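# Swing a locker door fully open without slamming it

## Task

Swing the locker's door open to its full extent and make it stay that way on its own, not because the robot is still holding it. Opening it with a slam counts as failure, as does the robot toppling or finishing in a tilted state. At the end, release the door and move the robot away from it.

## Robot and tools

Robot: a Hello Robot Stretch 4, a single-arm mobile manipulator about 1.6 m tall. It has an omni-wheel base (rim within 0.23 m of the base origin), a lift sliding up a mast, a telescoping arm reaching forward, a three-joint wrist and a two-finger gripper. Cameras: head_camera, head_left_camera, head_right_camera (fisheye) and wrist_camera.

Frames: the base frame sits on the floor under the base centre, x forward, y left, z up. hand_pose (a point between the open fingertips) is reported in it; with all wrist joints at zero the hand axes line up with the base axes, though the printed position may be slightly wrong. The odometry frame is where the base frame was when the scene began; base_odometry counts wheel rotation only, so slip shows up as travel. Heading is in radians, left positive, -3.142 to 3.142.

Tool execute_actions: argument actions is a list holding one action or nothing (empty just reports state and images); cameras optionally picks which images come back (null or ["all"] for all, [] for none). One action can contain:
- base: exactly one relative move measured from the base's last reported position: translate_m (metres, forward positive, -2 to 2), strafe_m (metres, left positive, -2 to 2) or rotate_rad (radians, counter-clockwise positive, -3.2 to 3.2).
- joints: absolute targets keyed by name, single robot arm: lift_m 0 to 1.2; arm_m extension 0 to 0.55; wrist_yaw_rad -1.134 to 4.276 (0 points ahead, positive turns left, about 3.14 tucked back, over 3.4 may hit the arm); wrist_pitch_rad -1.117 to 4.259 (0 level, 1.57 pointing down); wrist_roll_rad -1.117 to 4.259 (0 keeps fingers level, positive turns clockwise viewed from behind); gripper_m fingertip gap -0.038 to 0.141 metres (negative squeezes the tips together). Targets past a range are clipped and flagged; other bad values or unknown keys reject the whole call.
- pace: "slow", "default", "fast" or "max" (base up to 0.1/0.3/0.4/0.6 m/s and 1/2/3/4 rad/s; slower when the lift is above 0.2).
- contact_limits: {"arm_m": value} from 0 (gentlest) to 0.75 (firmest), default 0.5, for how hard the arm may push before it halts.
- end_of_arm: "enable_torque" alone, to revive wrist or gripper motors that cut out.
Motions in one action start together. Anything omitted may still be driving toward an earlier target. No action exceeds 15 s. A good first move is lift_m 0.4 plus wrist_yaw_rad 0 to unfold the wrist.

Tool wait: seconds from 0 to 10; commands nothing new and returns the same report. Tool zoom_image: camera plus region [x0, y0, x1, y1] in pixels of that camera's latest full image, up to 504 by 504. Tool finished_scene: scene number; ends the scene irreversibly and reports success. A stop in one call cancels the remaining robot calls of that reply.

Reading results: base_status and joint_status tell how each motion ended. "done" for the base only means the wheels rotated the commanded amount. "off_target" means it rested short and may keep pushing. "contact_stop_at_<key>" means that part hit something, dropped its target and may go slack (a slack lift can sag, slack wheels can roll). "limit_stop_at_tilt" means the lean exceeds 6 degrees and lift, arm and wheels stop obeying until it eases. "limit_stop_at_own_body" means a joint would strike the robot; back away from the body (common with pitch below -0.2 and strong roll). "torque_fault" means a wrist or gripper motor overloaded and went limp until enable_torque. on_its_own lists uncommanded behaviour; "held at" is the held target, not the position. lidar_m: 12 distances in metres from the base origin, 30-degree sectors starting straight ahead and going counter-clockwise (4th left, 7th behind, 10th right); "-" means nothing seen or closer than 0.25 m; glass and thin legs may be missed. wrist_depth_mm: a 7x7 grid of median depths, 100 to 2000 mm, from top left. motor_effort: percent of max, positive toward larger joint values, peak in brackets; readings carry fixed offsets and noise. For wheel_0, wheel_1, wheel_2, positive means a right turn. turned_by_wheels differing from turned_by_imu by over about 0.1 rad suggests a collision or slip. base_tilt gives forward and right lean in degrees with up to about 1.5 degrees fixed bias.

Gripping: command a gap smaller than the object; neither the reading nor "done" proves a hold, though a firm squeeze changes the gripper effort. Fingertips jammed on a surface below can be freed by raising the lift.

Cautions: pull or push the door gently and at low pace so it does not fly open; prefer a low contact limit and a lower gripper height to avoid tipping. Avoid driving or turning with heavy loads and the arm far out. Do not let the wrist be shoved against things (torque faults). Before finishing, open the gripper, withdraw the arm and back the base off so the door stays open by itself.

Each tool is called after "Emit:" as name([rows], argument=value, ...), one row to a line, values as JSON.

## Session

I'll start by looking at the current state and images.

Emit:
execute_actions(actions=[])

Scene clock: 0.00 s.
base_odometry: x=+0.000 y=+0.000 heading=+0.000 (m, m, rad; odometry frame)
turned_by_wheels: +0.000 (rad since the last result)
turned_by_imu: +0.000 (rad since the last result)
base_tilt: forward=+0.8 right=+0.6 (deg)
lidar_m: 1.40 1.26 1.28 1.59 2.58 2.57 2.71 2.16 2.48 2.37 1.34 1.37
base_status: not commanded
joint_positions: lift_m=+0.150 arm_m=+0.000 wrist_yaw_rad=+3.218 wrist_pitch_rad=+0.021 wrist_roll_rad=-0.017 gripper_m=+0.057
joint_status: not commanded
motor_effort: lift_m=+18 arm_m=+0 wrist_yaw_rad=+0 wrist_pitch_rad=-5 wrist_roll_rad=-3 gripper_m=-5 wheel_0=+0 wheel_1=+0 wheel_2=+0 (%)
hand_pose: x=-0.1232 y=+0.0650 z=+0.3224 quat_wxyz=(-0.038, -0.010, -0.009, +0.999) (m; base frame)
wrist_depth_mm: - 137 - - - - - / - 123 136 - - - - / - 110 137 - - - - / - 121 160 - - - - / 138 152 - - 1921 1661 1464 / 205 1366 201 1160 199 976 917 / 200 878 831 108 768 676 676
pictures: head_camera, head_left_camera, head_right_camera, wrist_camera
Images, in order (width x height): head_camera 420x560, head_left_camera 420x672, head_right_camera 420x672, wrist_camera 616x392.

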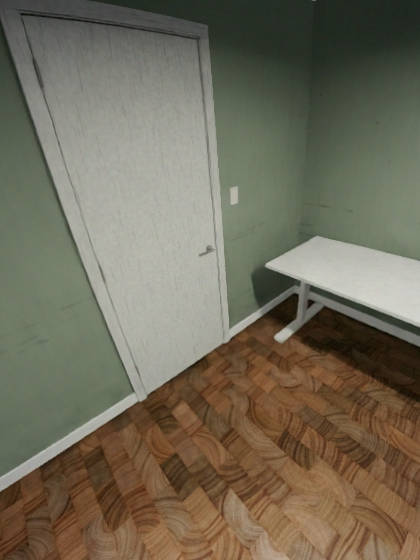

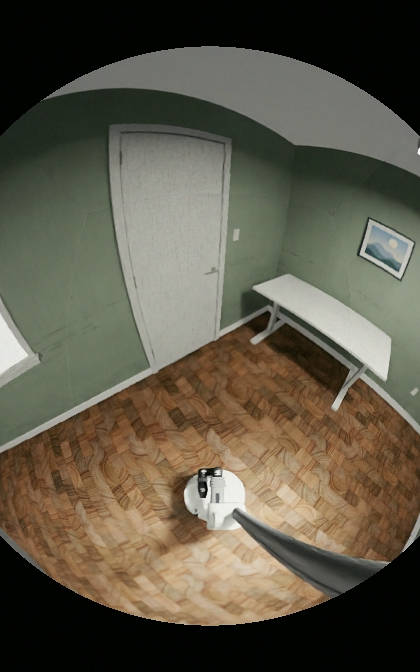

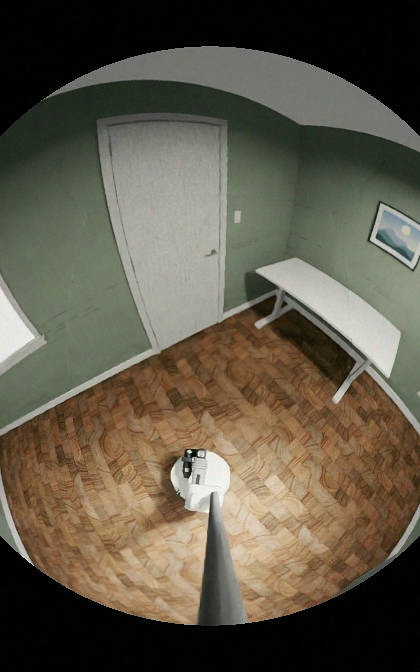

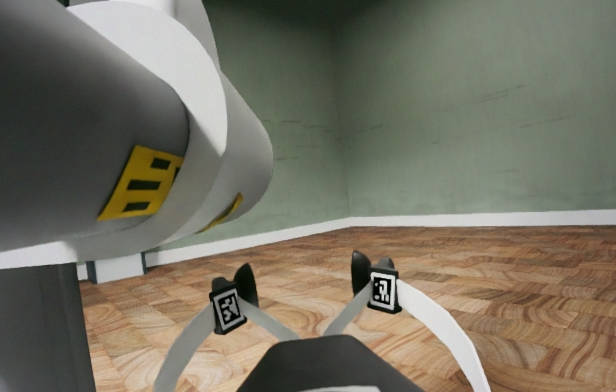

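Emit:
execute_actions([
  {"base": {"rotate_rad": -2.6}, "joints": {"lift_m": 0.4, "wrist_yaw_rad": 0}, "pace": "fast"},
])

Scene clock: 10.33 s.
base_odometry: x=+0.000 y=+0.000 heading=-2.600 (m, m, rad; odometry frame)
turned_by_wheels: -2.600 (rad since the last result)
turned_by_imu: -2.590 (rad since the last result)
base_tilt: forward=+0.9 right=+0.8 (deg)
lidar_m: 2.15 2.47 2.35 1.33 1.35 1.40 1.27 1.28 1.58 2.60 2.61 2.72
base_status: done
joint_positions: lift_m=+0.400 arm_m=+0.000 wrist_yaw_rad=+0.000 wrist_pitch_rad=+0.021 wrist_roll_rad=-0.017 gripper_m=+0.057
joint_status: all done
motor_effort: lift_m=+22(25) arm_m=+0(0) wrist_yaw_rad=-1(4) wrist_pitch_rad=-5(7) wrist_roll_rad=+0(4) gripper_m=-4(4) wheel_0=-2(6) wheel_1=-2(11) wheel_2=-3(7) (%)
hand_pose: x=+0.4595 y=-0.0873 z=+0.5717 quat_wxyz=(+1.000, -0.008, +0.011, +0.000) (m; base frame)
wrist_depth_mm: 1921 - - - - - - / 1863 - - - - - - / 1921 - - - - - - / 1921 - - - - - - / 1921 - - - - - - / 1921 - 201 1863 199 1576 1464 / 1537 1430 1336 108 1255 1098 1078
pictures: head_camera, head_left_camera, head_right_camera, wrist_camera
camera_calibration (this result's frames):
wrist_camera: T_world_to_cam=[[-0.0432293, -0.994408, -0.0963567, -0.0101272], [-0.048159, 0.0984089, -0.99398, 0.648146], [0.997904, -0.0383286, -0.0521439, -0.196764], [0, 0, 0, 1]] pos_world=[0.227128, -0.0813956, 0.633009]
Images, in order (width x height): head_camera 420x560, head_left_camera 420x672, head_right_camera 420x672, wrist_camera 616x392.

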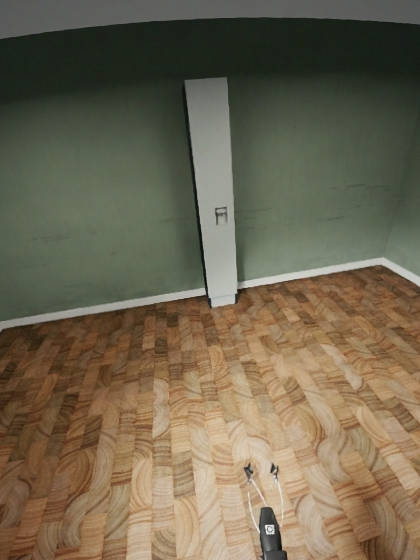

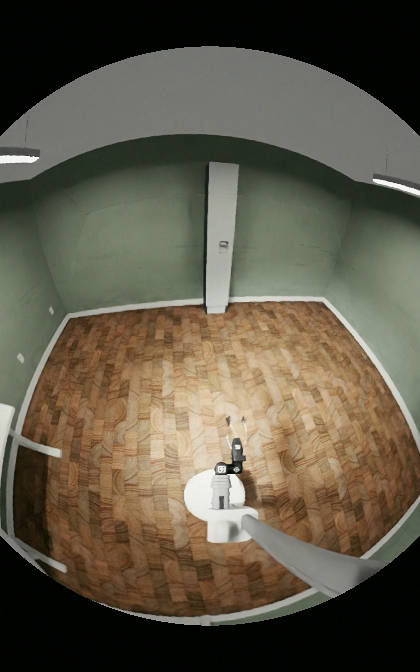

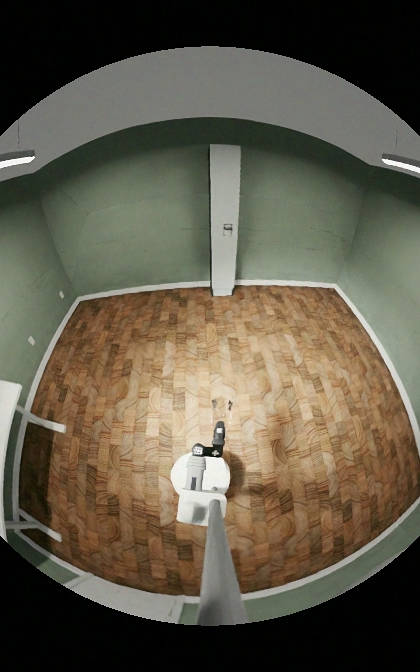

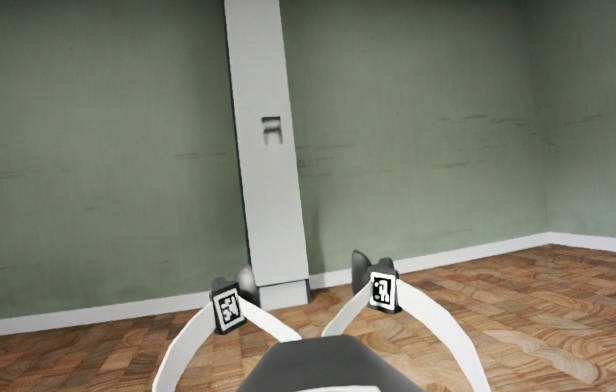

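The locker is ahead. Let me zoom in on its handle.

Emit:
zoom_image(camera="head_camera", region=[170, 170, 270, 260])

Emit:
zoom_image(camera="wrist_camera", region=[210, 80, 330, 180])

Region (170, 170, 270, 260) of head_camera's 420x560 image, scaled by 5.040, with more detail than that image has; it fills the top 454 rows of this view, and the rest is white.

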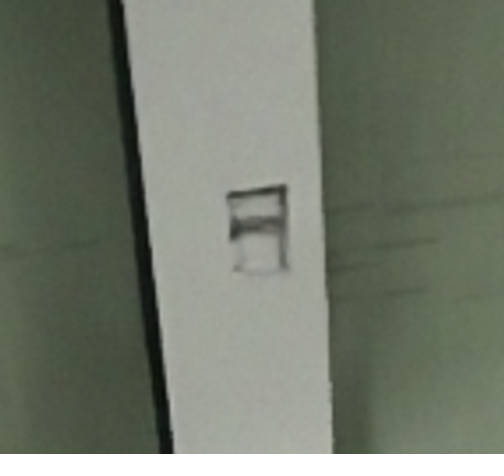

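Region (210, 80, 330, 180) of wrist_camera's 616x392 image, scaled by 4.200.

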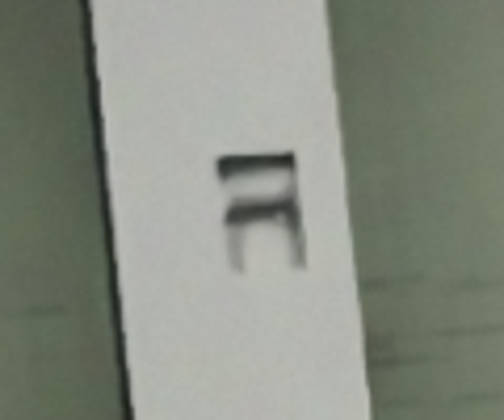

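Emit:
execute_actions([
  {"base": {"translate_m": 1.25}, "joints": {"lift_m": 0.74}, "pace": "max"},
])

Scene clock: 64.53 s.
base_odometry: x=-1.071 y=-0.644 heading=-2.601 (m, m, rad; odometry frame)
turned_by_wheels: +0.000 (rad since the last result)
turned_by_imu: -0.004 (rad since the last result)
base_tilt: forward=+0.8 right=+0.7 (deg)
lidar_m: 0.89 1.20 1.47 2.34 1.79 1.98 2.54 2.54 2.62 2.38 2.14 1.34
base_status: done
joint_positions: lift_m=+0.740 arm_m=+0.000 wrist_yaw_rad=+0.000 wrist_pitch_rad=+0.021 wrist_roll_rad=-0.017 gripper_m=+0.057
joint_status: all done
motor_effort: lift_m=+20(24) arm_m=-1(0) wrist_yaw_rad=+0(0) wrist_pitch_rad=-6(6) wrist_roll_rad=-2(1) gripper_m=-3(1) wheel_0=-1(6) wheel_1=-1(11) wheel_2=+0(13) (%)
hand_pose: x=+0.4595 y=-0.0874 z=+0.9119 quat_wxyz=(+1.000, -0.008, +0.011, +0.000) (m; base frame)
wrist_depth_mm: 891 904 676 1025 1098 1160 1229 / 878 904 676 715 1098 1182 1255 / 878 904 676 715 1098 1160 1229 / 878 917 676 732 1098 1182 1255 / 878 917 668 715 1078 1160 1229 / 866 917 200 707 199 1160 1229 / 866 904 668 108 1098 1138 1229
pictures: head_camera, head_left_camera, head_right_camera, wrist_camera
camera_calibration (this result's frames):
wrist_camera: T_world_to_cam=[[-0.0433919, -0.9944, -0.0963588, 0.022674], [-0.0480984, 0.0984171, -0.993982, 0.986196], [0.9979, -0.0384961, -0.0520995, -0.17907], [0, 0, 0, 1]] pos_world=[0.227112, -0.081405, 0.973117]
Images, in order (width x height): head_camera 420x560, head_left_camera 420x672, head_right_camera 420x672, wrist_camera 616x392.

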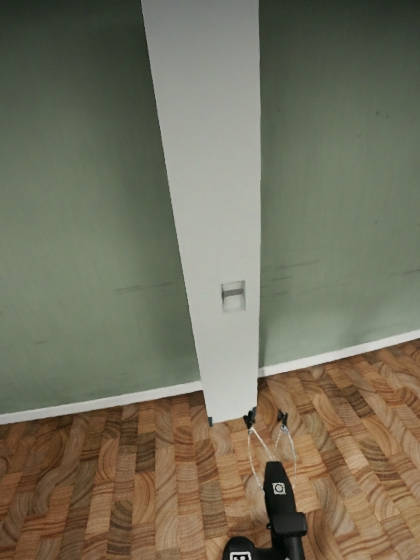

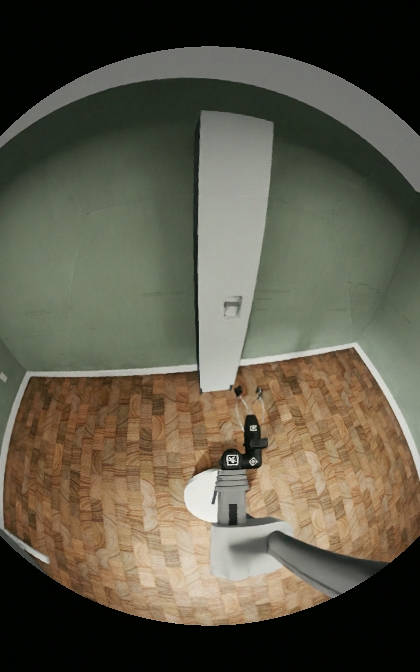

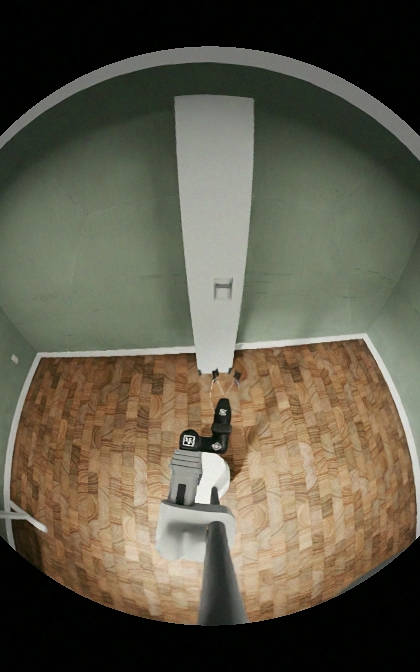

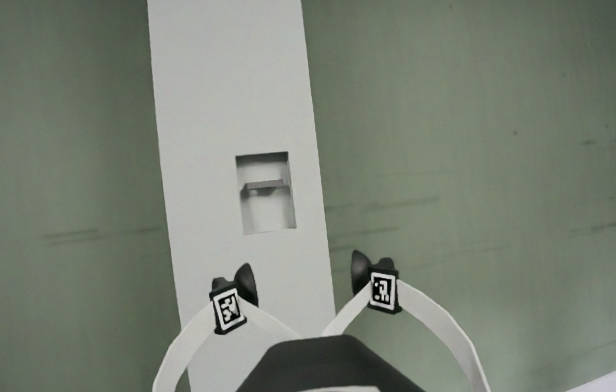

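Emit:
zoom_image(camera="wrist_camera", region=[200, 130, 340, 250])

Emit:
zoom_image(camera="head_camera", region=[190, 260, 280, 340])

Region (200, 130, 340, 250) of wrist_camera's 616x392 image, scaled by 3.600; it fills the top 432 rows of this view, and the rest is white.

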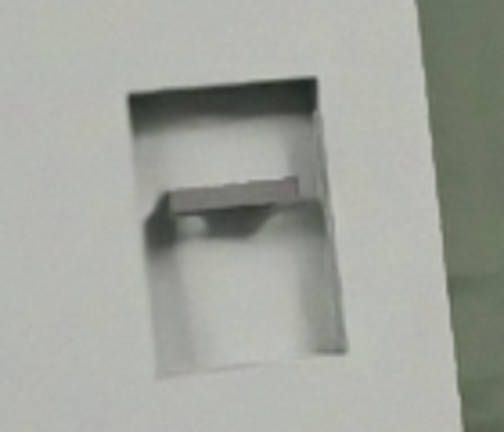

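Region (190, 260, 280, 340) of head_camera's 420x560 image, scaled by 5.600, with more detail than that image has.

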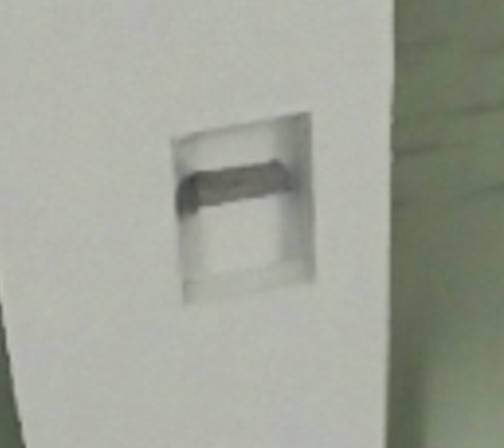

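Emit:
execute_actions([
  {"base": {"rotate_rad": 0.185}, "joints": {"lift_m": 0.80, "wrist_roll_rad": 1.571, "wrist_pitch_rad": 0.0, "gripper_m": 0.045}, "pace": "fast"},
], cameras=["head_camera", "wrist_camera"])

Scene clock: 124.93 s.
base_odometry: x=-1.071 y=-0.644 heading=-2.415 (m, m, rad; odometry frame)
turned_by_wheels: +0.185 (rad since the last result)
turned_by_imu: +0.183 (rad since the last result)
base_tilt: forward=+0.8 right=+0.8 (deg)
lidar_m: 0.85 1.25 1.75 2.33 1.78 2.36 2.49 2.64 2.46 2.36 1.71 0.90
base_status: done
joint_positions: lift_m=+0.800 arm_m=+0.000 wrist_yaw_rad=+0.000 wrist_pitch_rad=+0.002 wrist_roll_rad=+1.571 gripper_m=+0.045
joint_status: all done
motor_effort: lift_m=+22(25) arm_m=-1(0) wrist_yaw_rad=+0(0) wrist_pitch_rad=-5(8) wrist_roll_rad=-1(7) gripper_m=-3(3) wheel_0=+1(4) wheel_1=+1(8) wheel_2=+2(7) (%)
hand_pose: x=+0.4596 y=-0.0874 z=+0.9772 quat_wxyz=(+0.707, +0.707, +0.001, -0.001) (m; base frame)
wrist_depth_mm: 976 976 960 991 976 991 1008 / 976 976 976 976 991 691 683 / 661 668 676 676 683 691 683 / 661 661 668 676 676 683 691 / 661 661 668 668 691 1008 1008 / 960 976 202 976 198 991 1008 / 976 976 976 108 1008 1008 991
pictures: head_camera, wrist_camera
camera_calibration (this result's frames):
wrist_camera: T_world_to_cam=[[-0.0437516, 0.113518, -0.992572, 1.00172], [-0.0267592, 0.993034, 0.114751, 0.0360795], [0.998684, 0.031581, -0.0404091, -0.181391], [0, 0, 0, 1]] pos_world=[0.225944, -0.143813, 0.982806]
Images, in order (width x height): head_camera 420x560, wrist_camera 616x392.

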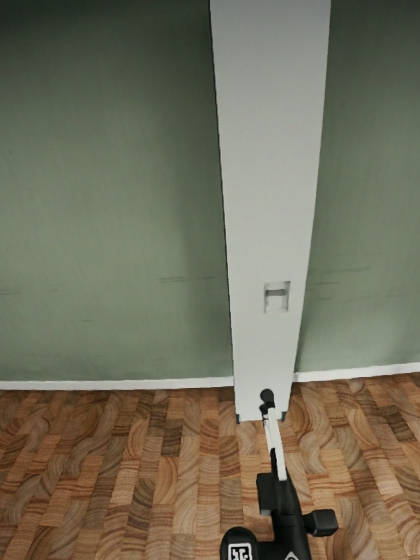

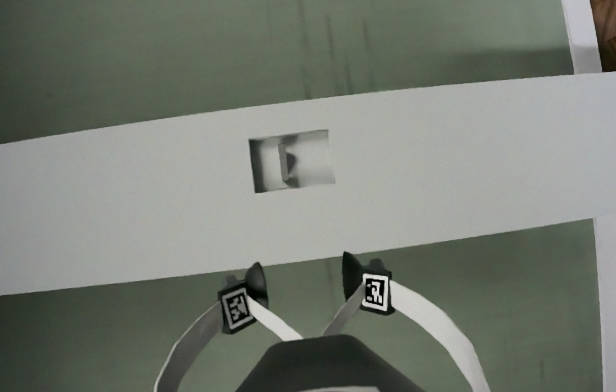

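Emit:
zoom_image(camera="wrist_camera", region=[230, 110, 350, 210])

Region (230, 110, 350, 210) of wrist_camera's 616x392 image, scaled by 4.200.

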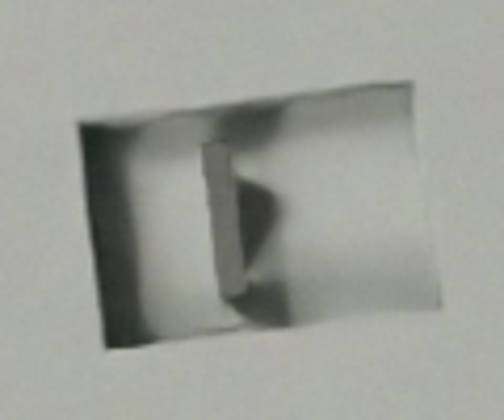

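Emit:
execute_actions([
  {"base": {"strafe_m": -0.105}, "joints": {"lift_m": 0.815, "arm_m": 0.30}, "pace": "fast"},
], cameras=["head_camera", "wrist_camera"])

Scene clock: 155.93 s.
base_odometry: x=-1.141 y=-0.566 heading=-2.415 (m, m, rad; odometry frame)
turned_by_wheels: +0.000 (rad since the last result)
turned_by_imu: -0.002 (rad since the last result)
base_tilt: forward=+0.9 right=+0.7 (deg)
lidar_m: 0.87 1.25 1.74 2.42 1.87 2.48 2.49 2.64 2.37 2.28 1.68 1.26
base_status: done
joint_positions: lift_m=+0.815 arm_m=+0.299 wrist_yaw_rad=+0.000 wrist_pitch_rad=+0.002 wrist_roll_rad=+1.571 gripper_m=+0.045
joint_status: all done
motor_effort: lift_m=+22(22) arm_m=+6(7) wrist_yaw_rad=+0(2) wrist_pitch_rad=-6(5) wrist_roll_rad=+0(1) gripper_m=-4(3) wheel_0=-1(11) wheel_1=+2(10) wheel_2=+1(2) (%)
hand_pose: x=+0.7583 y=-0.0874 z=+0.9922 quat_wxyz=(+0.707, +0.707, +0.001, -0.001) (m; base frame)
wrist_depth_mm: 676 676 691 691 691 707 707 / 676 683 691 691 699 707 715 / 676 676 377 379 382 384 387 / 370 373 377 410 384 384 387 / 370 375 377 410 382 387 389 / 370 373 202 379 198 384 389 / 373 373 377 108 384 387 387
pictures: head_camera, wrist_camera
camera_calibration (this result's frames):
wrist_camera: T_world_to_cam=[[-0.0435694, 0.113689, -0.992561, 1.02957], [-0.0269071, 0.99301, 0.114922, 0.0422518], [0.998688, 0.031714, -0.0402058, -0.479302], [0, 0, 0, 1]] pos_world=[0.524667, -0.143807, 0.997786]
Images, in order (width x height): head_camera 420x560, wrist_camera 616x392.

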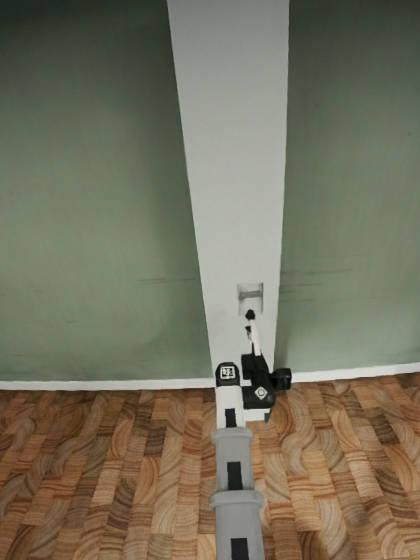

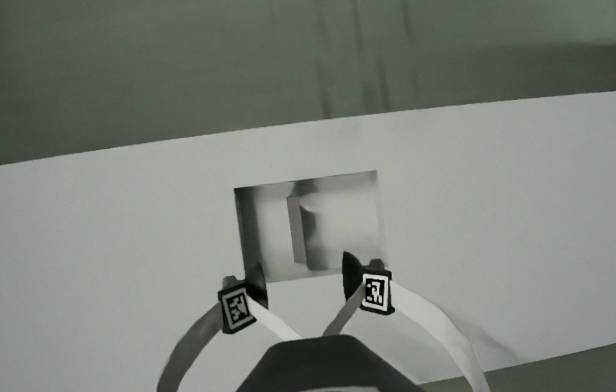

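Emit:
zoom_image(camera="wrist_camera", region=[210, 150, 410, 340])

Emit:
zoom_image(camera="head_camera", region=[200, 260, 300, 360])

Region (210, 150, 410, 340) of wrist_camera's 616x392 image, scaled by 2.520; it fills the top 479 rows of this view, and the rest is white.

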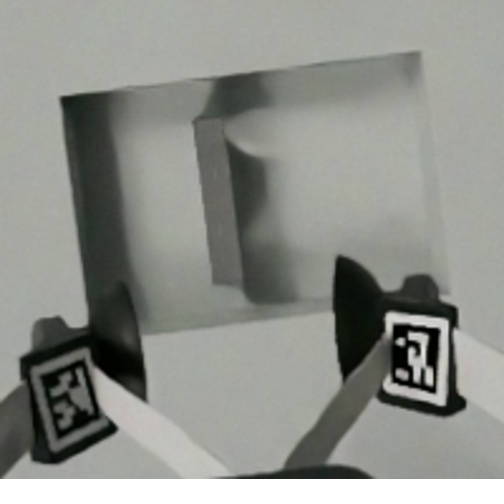

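Region (200, 260, 300, 360) of head_camera's 420x560 image, scaled by 5.040, with more detail than that image has.

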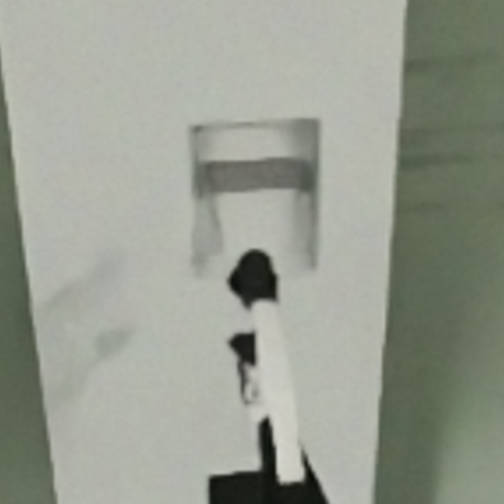

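Emit:
execute_actions([
  {"base": {"strafe_m": -0.015}, "joints": {"lift_m": 0.819, "arm_m": 0.395, "gripper_m": 0.032}},
], cameras=["head_camera", "wrist_camera"])

Scene clock: 192.13 s.
base_odometry: x=-1.151 y=-0.554 heading=-2.415 (m, m, rad; odometry frame)
turned_by_wheels: +0.000 (rad since the last result)
turned_by_imu: -0.001 (rad since the last result)
base_tilt: forward=+0.8 right=+0.8 (deg)
lidar_m: 0.87 1.25 1.75 2.45 1.88 2.51 2.54 2.63 2.35 2.25 1.71 1.24
base_status: done
joint_positions: lift_m=+0.819 arm_m=+0.394 wrist_yaw_rad=+0.000 wrist_pitch_rad=+0.002 wrist_roll_rad=+1.571 gripper_m=+0.032
joint_status: all done
motor_effort: lift_m=+22(23) arm_m=+6(5) wrist_yaw_rad=-1(2) wrist_pitch_rad=-5(6) wrist_roll_rad=+2(3) gripper_m=-3(4) wheel_0=+0(6) wheel_1=+1(6) wheel_2=+0(0) (%)
hand_pose: x=+0.8533 y=-0.0874 z=+0.9962 quat_wxyz=(+0.707, +0.707, +0.001, -0.001) (m; base frame)
wrist_depth_mm: 585 585 591 597 603 609 609 / 580 591 591 597 603 603 615 / 585 282 283 285 286 289 290 / 279 279 283 315 301 290 290 / 278 282 283 317 319 289 291 / 279 279 197 286 198 290 291 / 278 281 283 108 287 290 291
pictures: head_camera, wrist_camera
camera_calibration (this result's frames):
wrist_camera: T_world_to_cam=[[-0.0435533, 0.113693, -0.992561, 1.03767], [-0.0268108, 0.993013, 0.114922, 0.0442939], [0.998691, 0.0316165, -0.0402008, -0.574007], [0, 0, 0, 1]] pos_world=[0.619637, -0.143812, 1.00178]
Images, in order (width x height): head_camera 420x560, wrist_camera 616x392.

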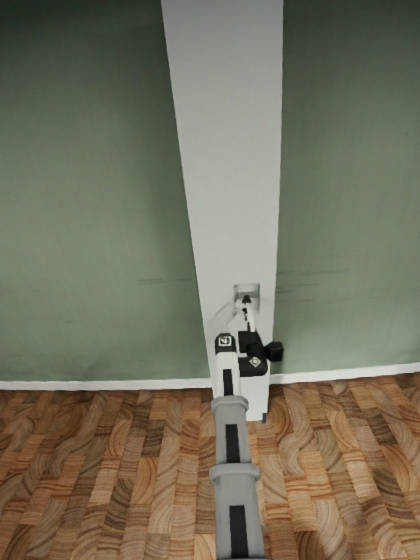

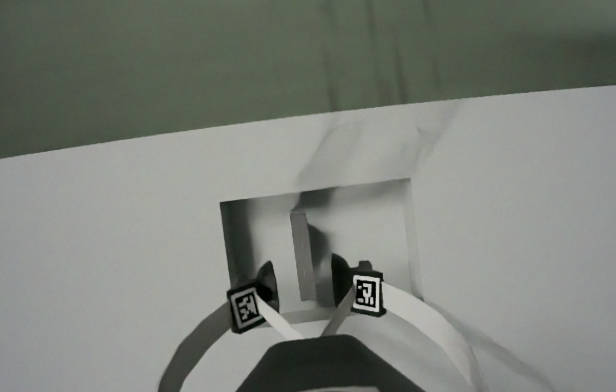

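Emit:
zoom_image(camera="wrist_camera", region=[210, 170, 430, 350])

Region (210, 170, 430, 350) of wrist_camera's 616x392 image, scaled by 2.291; it fills the top 412 rows of this view, and the rest is white.

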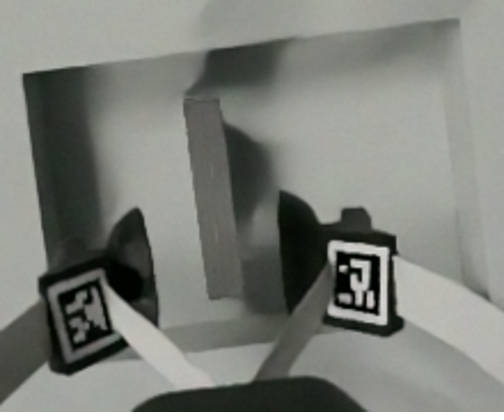

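Emit:
execute_actions([
  {"joints": {"arm_m": 0.462}, "contact_limits": {"arm_m": 0.15}, "pace": "slow"},
], cameras=["head_camera", "wrist_camera"])

Scene clock: 211.57 s.
base_odometry: x=-1.151 y=-0.554 heading=-2.415 (m, m, rad; odometry frame)
turned_by_wheels: +0.000 (rad since the last result)
turned_by_imu: -0.002 (rad since the last result)
base_tilt: forward=+0.9 right=+0.9 (deg)
lidar_m: 0.85 1.25 1.75 2.44 1.88 2.50 2.52 2.66 2.36 2.26 1.72 1.26
base_status: not commanded
joint_positions: lift_m=+0.819 arm_m=+0.461 wrist_yaw_rad=+0.000 wrist_pitch_rad=+0.002 wrist_roll_rad=+1.571 gripper_m=+0.032
joint_status: all done
motor_effort: lift_m=+22(22) arm_m=+6(5) wrist_yaw_rad=+1(0) wrist_pitch_rad=-7(5) wrist_roll_rad=+3(0) gripper_m=-4(3) wheel_0=+0(0) wheel_1=+1(1) wheel_2=+0(0) (%)
contact_limits: arm_m 0.15
hand_pose: x=+0.9203 y=-0.0874 z=+0.9962 quat_wxyz=(+0.707, +0.707, +0.001, -0.001) (m; base frame)
wrist_depth_mm: 521 525 525 535 535 544 544 / 521 521 530 530 220 222 224 / 213 215 216 218 219 221 224 / 213 216 216 249 252 222 223 / 214 215 248 249 252 222 224 / 213 215 198 220 198 222 224 / 214 215 217 108 220 222 223
pictures: head_camera, wrist_camera
camera_calibration (this result's frames):
wrist_camera: T_world_to_cam=[[-0.0435441, 0.113697, -0.992561, 1.04058], [-0.0267249, 0.993015, 0.114922, 0.0460355], [0.998694, 0.0315303, -0.0402014, -0.640902], [0, 0, 0, 1]] pos_world=[0.686607, -0.143817, 1.00178]
Images, in order (width x height): head_camera 420x560, wrist_camera 616x392.

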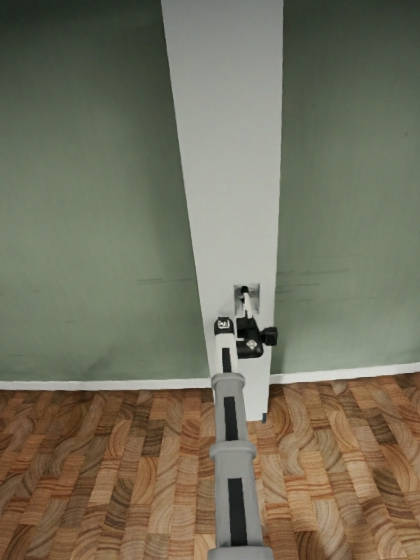

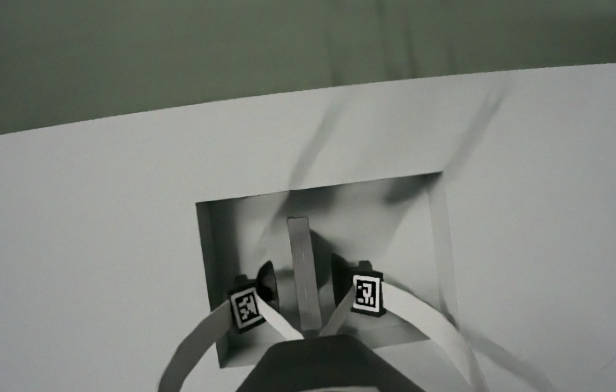

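Emit:
zoom_image(camera="wrist_camera", region=[190, 170, 450, 380])

Emit:
zoom_image(camera="head_camera", region=[210, 270, 290, 340])

Region (190, 170, 450, 380) of wrist_camera's 616x392 image, scaled by 1.938; it fills the top 407 rows of this view, and the rest is white.

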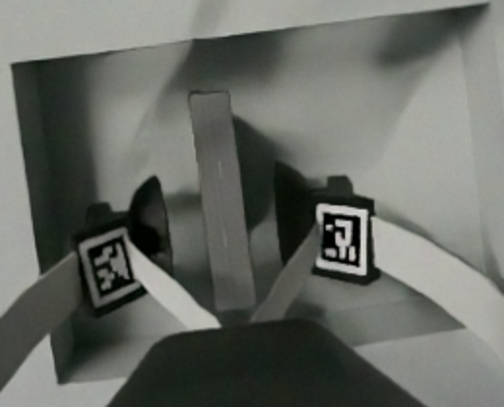

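Region (210, 270, 290, 340) of head_camera's 420x560 image, scaled by 6.300, with more detail than that image has; it fills the top 441 rows of this view, and the rest is white.

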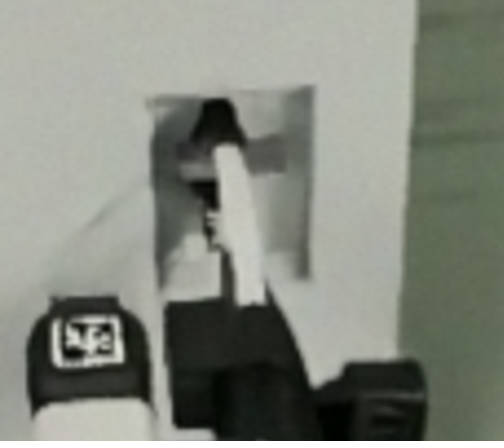

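Emit:
execute_actions([
  {"joints": {"arm_m": 0.475}, "contact_limits": {"arm_m": 0.1}, "pace": "slow"},
], cameras=["wrist_camera"])

Scene clock: 229.50 s.
base_odometry: x=-1.151 y=-0.554 heading=-2.415 (m, m, rad; odometry frame)
turned_by_wheels: +0.000 (rad since the last result)
turned_by_imu: -0.001 (rad since the last result)
base_tilt: forward=+0.8 right=+0.7 (deg)
lidar_m: 0.87 1.26 1.76 2.43 1.87 2.50 2.52 2.66 2.36 2.24 1.69 1.24
base_status: not commanded
joint_positions: lift_m=+0.819 arm_m=+0.470 wrist_yaw_rad=-0.005 wrist_pitch_rad=+0.002 wrist_roll_rad=+1.571 gripper_m=+0.032
joint_status: arm_m contact_stop (moved +0.009 of +0.014)
on_its_own: arm_m is slack since a contact_stop (your +0.475 is given up); wrist_yaw_rad is at rest, and its effort (+15) is outside its rest range (-13 to +13)
motor_effort: lift_m=+22(22) arm_m=+0(14) wrist_yaw_rad=+15(16) wrist_pitch_rad=-5(6) wrist_roll_rad=+0(1) gripper_m=-3(4) wheel_0=+5(4) wheel_1=+3(3) wheel_2=-5(5) (%)
contact_limits: arm_m 0.1
hand_pose: x=+0.9286 y=-0.0889 z=+0.9962 quat_wxyz=(+0.707, +0.707, -0.001, -0.003) (m; base frame)
wrist_depth_mm: 512 517 521 525 525 535 539 / 517 517 525 525 213 215 216 / 207 208 210 211 213 215 216 / 207 208 210 242 244 215 216 / 206 208 241 243 244 215 216 / 207 208 198 237 196 214 216 / 207 208 210 108 213 215 216
pictures: wrist_camera
camera_calibration (this result's frames):
wrist_camera: T_world_to_cam=[[-0.0428756, 0.113917, -0.992565, 1.04054], [-0.0216768, 0.993138, 0.114919, 0.0430392], [0.998845, 0.0264429, -0.040112, -0.649867], [0, 0, 0, 1]] pos_world=[0.694663, -0.144094, 1.00179]
Images, in order (width x height): wrist_camera 616x392.

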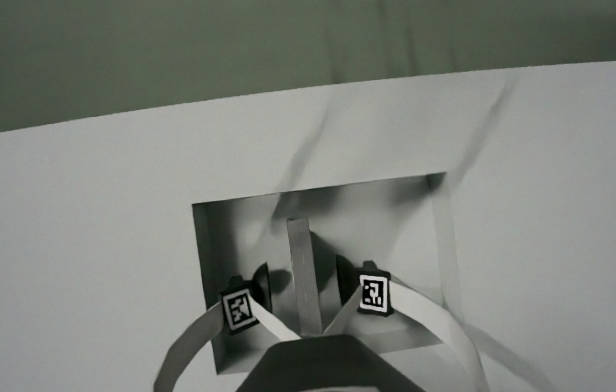

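Emit:
execute_actions([
  {"joints": {"arm_m": 0.462, "gripper_m": -0.02}, "pace": "slow"},
], cameras=["wrist_camera"])

Scene clock: 235.63 s.
base_odometry: x=-1.151 y=-0.554 heading=-2.415 (m, m, rad; odometry frame)
turned_by_wheels: +0.000 (rad since the last result)
turned_by_imu: -0.002 (rad since the last result)
base_tilt: forward=+1.1 right=+0.9 (deg)
lidar_m: 0.87 1.28 1.76 2.41 1.87 2.52 2.52 2.64 2.35 2.27 1.69 1.23
base_status: not commanded
joint_positions: lift_m=+0.819 arm_m=+0.463 wrist_yaw_rad=+0.005 wrist_pitch_rad=+0.003 wrist_roll_rad=+1.571 gripper_m=-0.019
joint_status: all done
on_its_own: wrist_yaw_rad is at rest, and its effort (-14) is outside its rest range (-13 to +13)
motor_effort: lift_m=+22(22) arm_m=-7(6) wrist_yaw_rad=-14(15) wrist_pitch_rad=-8(8) wrist_roll_rad=+2(1) gripper_m=-24(27) wheel_0=-2(4) wheel_1=-1(3) wheel_2=+5(5) (%)
hand_pose: x=+0.9229 y=-0.0860 z=+0.9960 quat_wxyz=(+0.707, +0.707, +0.003, +0.001) (m; base frame)
wrist_depth_mm: 517 521 521 525 530 535 544 / 512 521 521 525 215 216 217 / 208 210 211 213 214 216 218 / 208 210 213 245 247 217 218 / 209 210 243 244 248 218 219 / 208 211 191 211 187 218 220 / 209 210 213 108 216 218 219
pictures: wrist_camera
camera_calibration (this result's frames):
wrist_camera: T_world_to_cam=[[-0.0449003, 0.113483, -0.992525, 1.0415], [-0.031388, 0.992876, 0.114943, 0.0490317], [0.998498, 0.0363144, -0.0410185, -0.642231], [0, 0, 0, 1]] pos_world=[0.689569, -0.143553, 1.00174]
Images, in order (width x height): wrist_camera 616x392.

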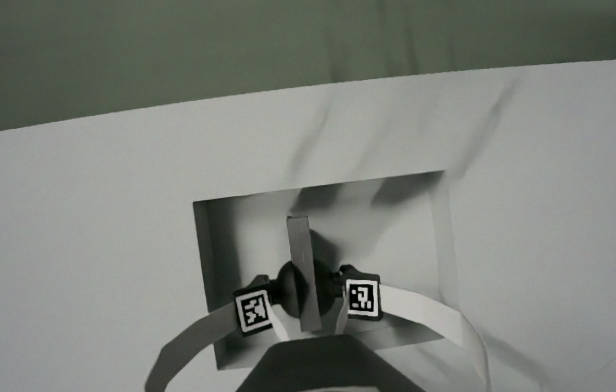

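Emit:
execute_actions([
  {"joints": {"lift_m": 0.839, "arm_m": 0.467}, "pace": "slow"},
], cameras=["wrist_camera"])

Scene clock: 240.50 s.
base_odometry: x=-1.151 y=-0.554 heading=-2.415 (m, m, rad; odometry frame)
turned_by_wheels: +0.000 (rad since the last result)
turned_by_imu: -0.001 (rad since the last result)
base_tilt: forward=+0.9 right=+0.7 (deg)
lidar_m: 0.86 1.26 1.75 2.45 1.92 2.51 2.52 2.66 2.35 2.26 1.73 1.25
base_status: not commanded
joint_positions: lift_m=+0.838 arm_m=+0.466 wrist_yaw_rad=+0.001 wrist_pitch_rad=+0.014 wrist_roll_rad=+1.571 gripper_m=-0.019
joint_status: all done
on_its_own: wrist_pitch_rad is at rest, and its effort (-38) is outside its rest range (-23 to +23)
motor_effort: lift_m=+27(26) arm_m=+5(6) wrist_yaw_rad=-4(13) wrist_pitch_rad=-38(42) wrist_roll_rad=+0(0) gripper_m=-21(25) wheel_0=-2(2) wheel_1=-1(1) wheel_2=+4(5) (%)
hand_pose: x=+0.9256 y=-0.0870 z=+1.0124 quat_wxyz=(+0.707, +0.707, +0.005, -0.004) (m; base frame)
wrist_depth_mm: 508 517 521 525 530 544 544 / 508 512 521 525 216 218 220 / 205 207 209 212 214 217 220 / 204 207 210 243 246 219 220 / 205 207 218 242 247 219 220 / 205 208 208 213 187 219 220 / 205 207 210 108 216 218 220
pictures: wrist_camera
camera_calibration (this result's frames):
wrist_camera: T_world_to_cam=[[-0.0553975, 0.113623, -0.991978, 1.06726], [-0.0266762, 0.992981, 0.115227, 0.0435764], [0.998108, 0.0328455, -0.0519776, -0.632989], [0, 0, 0, 1]] pos_world=[0.692078, -0.143745, 1.02078]
Images, in order (width x height): wrist_camera 616x392.

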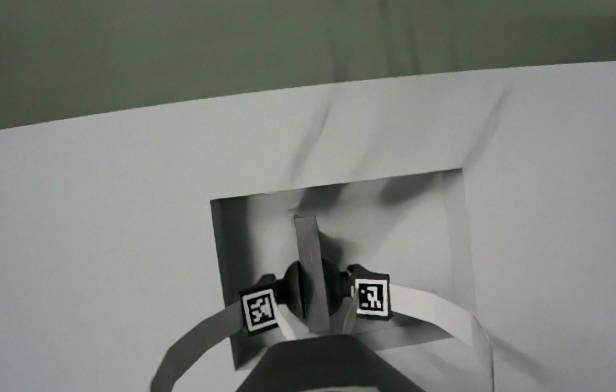

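Emit:
execute_actions([
  {"joints": {"lift_m": 0.854}, "pace": "slow"},
], cameras=["wrist_camera"])

Scene clock: 245.27 s.
base_odometry: x=-1.151 y=-0.554 heading=-2.415 (m, m, rad; odometry frame)
turned_by_wheels: +0.000 (rad since the last result)
turned_by_imu: -0.001 (rad since the last result)
base_tilt: forward=+0.9 right=+0.9 (deg)
lidar_m: 0.87 1.24 1.77 2.43 1.89 2.50 2.51 2.63 2.35 2.26 1.69 1.27
base_status: not commanded
joint_positions: lift_m=+0.853 arm_m=+0.466 wrist_yaw_rad=+0.000 wrist_pitch_rad=+0.017 wrist_roll_rad=+1.571 gripper_m=-0.019
joint_status: all done
on_its_own: wrist_pitch_rad is at rest, and its effort (-47) is outside its rest range (-23 to +23)
motor_effort: lift_m=+28(27) arm_m=+5(5) wrist_yaw_rad=-2(3) wrist_pitch_rad=-47(47) wrist_roll_rad=+0(2) gripper_m=-20(21) wheel_0=+0(2) wheel_1=-1(1) wheel_2=+2(4) (%)
hand_pose: x=+0.9255 y=-0.0873 z=+1.0265 quat_wxyz=(+0.707, +0.707, +0.006, -0.006) (m; base frame)
wrist_depth_mm: 504 512 525 530 535 544 554 / 504 512 517 525 212 214 217 / 200 203 206 208 211 215 217 / 201 203 206 239 245 218 218 / 202 204 207 240 244 226 218 / 202 204 206 213 187 218 220 / 203 205 208 108 215 217 220
pictures: wrist_camera
camera_calibration (this result's frames):
wrist_camera: T_world_to_cam=[[-0.0580776, 0.11367, -0.99182, 1.08358], [-0.0254837, 0.993004, 0.115298, 0.0410274], [0.997987, 0.0319714, -0.0547746, -0.629255], [0, 0, 0, 1]] pos_world=[0.691965, -0.143793, 1.03552]
Images, in order (width x height): wrist_camera 616x392.

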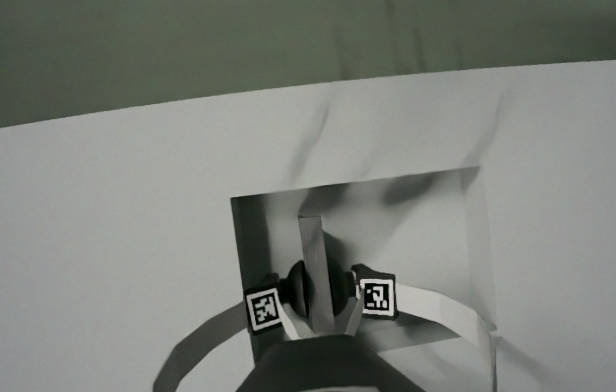

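Emit:
execute_actions([
  {"base": {"strafe_m": 0.008}, "joints": {"arm_m": 0.41}, "pace": "slow"},
], cameras=["head_camera", "wrist_camera"])

Scene clock: 255.73 s.
base_odometry: x=-1.146 y=-0.560 heading=-2.415 (m, m, rad; odometry frame)
turned_by_wheels: +0.000 (rad since the last result)
turned_by_imu: -0.002 (rad since the last result)
base_tilt: forward=+0.9 right=+0.9 (deg)
lidar_m: 0.81 1.26 1.77 2.45 1.87 2.50 2.52 2.65 2.37 2.27 1.70 1.24
base_status: done
joint_positions: lift_m=+0.853 arm_m=+0.411 wrist_yaw_rad=+0.003 wrist_pitch_rad=+0.017 wrist_roll_rad=+1.571 gripper_m=-0.019
joint_status: all done
on_its_own: wrist_pitch_rad is at rest, and its effort (-48) is outside its rest range (-23 to +23)
motor_effort: lift_m=+28(28) arm_m=-7(7) wrist_yaw_rad=-7(21) wrist_pitch_rad=-48(48) wrist_roll_rad=-1(0) gripper_m=-20(21) wheel_0=-1(8) wheel_1=-1(3) wheel_2=+2(3) (%)
hand_pose: x=+0.8708 y=-0.0867 z=+1.0264 quat_wxyz=(+0.707, +0.707, +0.007, -0.005) (m; base frame)
wrist_depth_mm: 559 569 574 580 591 603 603 / 559 564 574 176 177 181 182 / 168 172 176 180 184 189 192 / 176 180 185 190 229 207 204 / 186 190 197 229 241 226 217 / 198 202 202 209 186 230 233 / 208 213 217 108 232 240 249
pictures: head_camera, wrist_camera
camera_calibration (this result's frames):
wrist_camera: T_world_to_cam=[[-0.058665, 0.113838, -0.991766, 1.08071], [-0.0275191, 0.992915, 0.115598, 0.0405019], [0.997898, 0.0340741, -0.0551167, -0.574117], [0, 0, 0, 1]] pos_world=[0.637425, -0.143679, 1.03549]
Images, in order (width x height): head_camera 420x560, wrist_camera 616x392.

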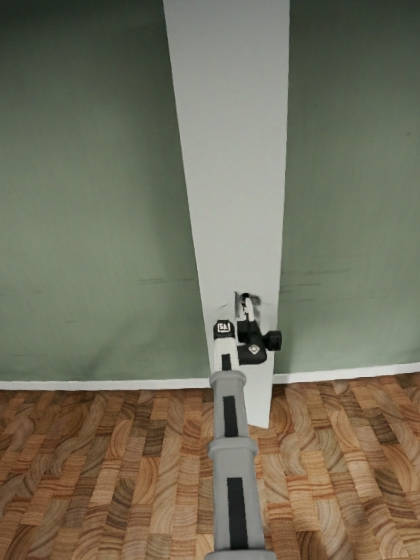

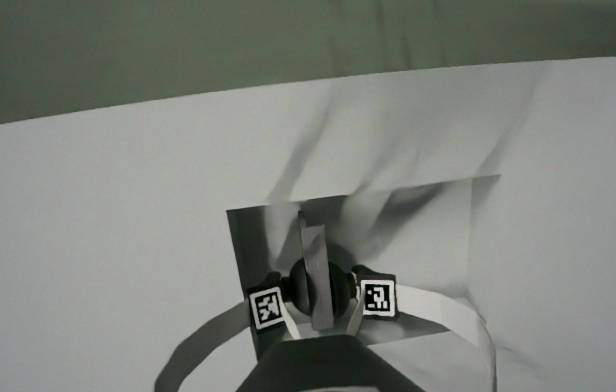

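Emit:
execute_actions([
  {"base": {"strafe_m": 0.027}, "joints": {"arm_m": 0.356, "lift_m": 0.828}, "pace": "slow"},
], cameras=["head_camera", "wrist_camera"])

Scene clock: 268.00 s.
base_odometry: x=-1.128 y=-0.581 heading=-2.415 (m, m, rad; odometry frame)
turned_by_wheels: +0.000 (rad since the last result)
turned_by_imu: -0.001 (rad since the last result)
base_tilt: forward=+1.0 right=+0.8 (deg)
lidar_m: 0.71 1.26 1.76 2.42 1.83 2.44 2.52 2.64 2.39 2.29 1.70 1.28
base_status: done
joint_positions: lift_m=+0.828 arm_m=+0.357 wrist_yaw_rad=+0.006 wrist_pitch_rad=+0.010 wrist_roll_rad=+1.571 gripper_m=-0.019
joint_status: all done
on_its_own: wrist_yaw_rad is at rest, and its effort (-17) is outside its rest range (-13 to +13); wrist_pitch_rad is at rest, and its effort (-28) is outside its rest range (-23 to +23)
motor_effort: lift_m=+15(27) arm_m=-8(8) wrist_yaw_rad=-17(30) wrist_pitch_rad=-28(48) wrist_roll_rad=-1(1) gripper_m=-20(21) wheel_0=+2(11) wheel_1=+0(2) wheel_2=+4(5) (%)
hand_pose: x=+0.8173 y=-0.0857 z=+1.0036 quat_wxyz=(+0.707, +0.707, +0.006, -0.001) (m; base frame)
wrist_depth_mm: 609 615 621 634 634 647 654 / 609 615 621 338 340 146 144 / 136 138 139 142 147 152 156 / 145 149 154 160 166 173 180 / 164 169 212 220 238 209 210 / 190 196 190 211 187 235 255 / 220 225 240 108 267 293 319
pictures: head_camera, wrist_camera
camera_calibration (this result's frames):
wrist_camera: T_world_to_cam=[[-0.0519834, 0.113697, -0.992155, 1.04968], [-0.0317907, 0.992806, 0.115438, 0.0443203], [0.998142, 0.0375421, -0.0479949, -0.529038], [0, 0, 0, 1]] pos_world=[0.58403, -0.143486, 1.01094]
Images, in order (width x height): head_camera 420x560, wrist_camera 616x392.

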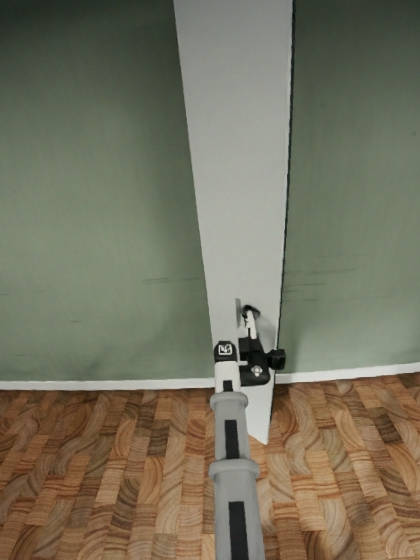

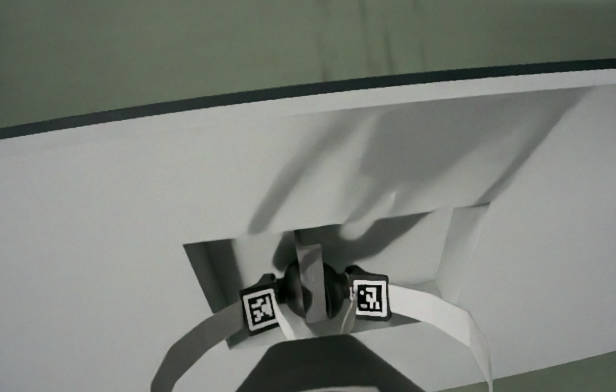

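Emit:
execute_actions([
  {"joints": {"gripper_m": 0.03, "lift_m": 0.821}},
], cameras=["wrist_camera"])

Scene clock: 317.53 s.
base_odometry: x=-1.128 y=-0.581 heading=-2.415 (m, m, rad; odometry frame)
turned_by_wheels: +0.000 (rad since the last result)
turned_by_imu: -0.002 (rad since the last result)
base_tilt: forward=+0.9 right=+1.0 (deg)
lidar_m: 0.77 1.25 1.75 2.43 1.84 2.46 2.51 2.64 2.40 2.29 1.71 1.24
base_status: not commanded
joint_positions: lift_m=+0.821 arm_m=+0.357 wrist_yaw_rad=+0.000 wrist_pitch_rad=+0.003 wrist_roll_rad=+1.571 gripper_m=+0.030
joint_status: all done
motor_effort: lift_m=+13(14) arm_m=-6(8) wrist_yaw_rad=+0(17) wrist_pitch_rad=-8(27) wrist_roll_rad=+2(2) gripper_m=-4(18) wheel_0=+1(2) wheel_1=+0(0) wheel_2=+2(4) (%)
hand_pose: x=+0.8165 y=-0.0874 z=+0.9989 quat_wxyz=(+0.707, +0.707, +0.001, -0.001) (m; base frame)
wrist_depth_mm: 621 621 627 634 640 647 647 / 621 627 634 634 163 164 165 / 157 158 161 165 169 174 177 / 168 172 177 182 188 196 199 / 187 192 229 238 253 223 226 / 211 217 199 230 196 251 263 / 238 245 250 108 274 293 309
pictures: wrist_camera
camera_calibration (this result's frames):
wrist_camera: T_world_to_cam=[[-0.043974, 0.113783, -0.992532, 1.03902], [-0.0266166, 0.993007, 0.115017, 0.0427901], [0.998678, 0.0314756, -0.040638, -0.536696], [0, 0, 0, 1]] pos_world=[0.582815, -0.143821, 1.00453]
Images, in order (width x height): wrist_camera 616x392.

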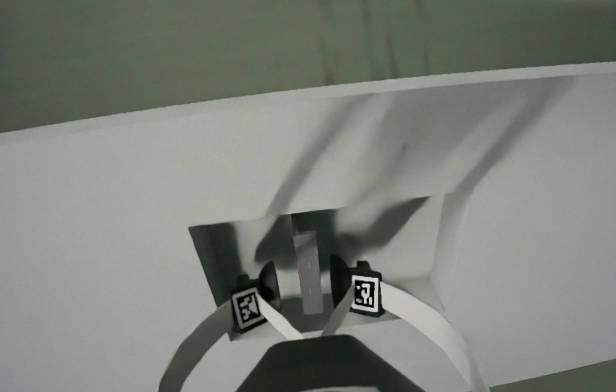

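Emit:
execute_actions([
  {"joints": {"arm_m": 0.2}, "pace": "fast"},
], cameras=["head_camera", "wrist_camera"])

Scene clock: 327.90 s.
base_odometry: x=-1.128 y=-0.581 heading=-2.415 (m, m, rad; odometry frame)
turned_by_wheels: +0.000 (rad since the last result)
turned_by_imu: -0.002 (rad since the last result)
base_tilt: forward=+0.8 right=+0.8 (deg)
lidar_m: 0.74 1.27 1.74 2.41 1.81 2.46 2.50 2.64 2.41 2.31 1.70 1.28
base_status: not commanded
joint_positions: lift_m=+0.821 arm_m=+0.201 wrist_yaw_rad=+0.000 wrist_pitch_rad=+0.002 wrist_roll_rad=+1.571 gripper_m=+0.030
joint_status: all done
motor_effort: lift_m=+13(13) arm_m=-6(6) wrist_yaw_rad=+1(0) wrist_pitch_rad=-6(6) wrist_roll_rad=+0(0) gripper_m=-4(4) wheel_0=+0(1) wheel_1=+0(0) wheel_2=+2(2) (%)
hand_pose: x=+0.6605 y=-0.0875 z=+0.9989 quat_wxyz=(+0.707, +0.707, +0.001, -0.001) (m; base frame)
wrist_depth_mm: 768 778 778 778 788 809 798 / 768 778 778 788 788 798 788 / 768 768 488 492 324 327 327 / 315 319 327 338 347 357 366 / 345 353 366 404 402 404 418 / 387 399 200 407 198 459 647 / 439 452 462 108 798 798 809
pictures: head_camera, wrist_camera
camera_calibration (this result's frames):
wrist_camera: T_world_to_cam=[[-0.0437039, 0.113791, -0.992543, 1.03207], [-0.0264739, 0.993012, 0.11501, 0.038592], [0.998694, 0.0313028, -0.040386, -0.381175], [0, 0, 0, 1]] pos_world=[0.426804, -0.14383, 1.00454]
Images, in order (width x height): head_camera 420x560, wrist_camera 616x392.

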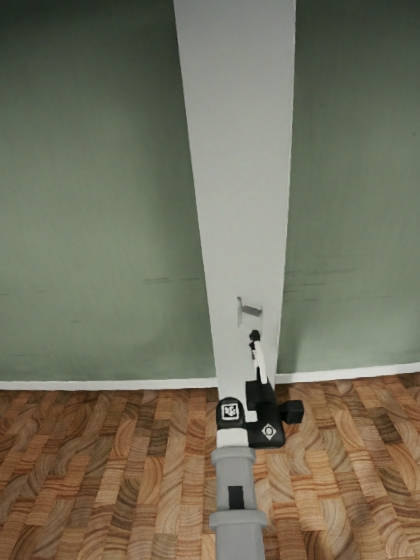

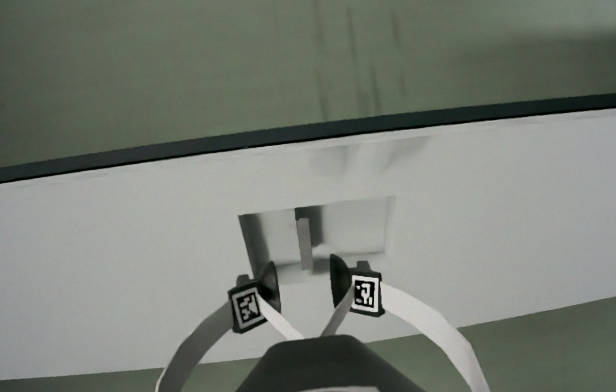

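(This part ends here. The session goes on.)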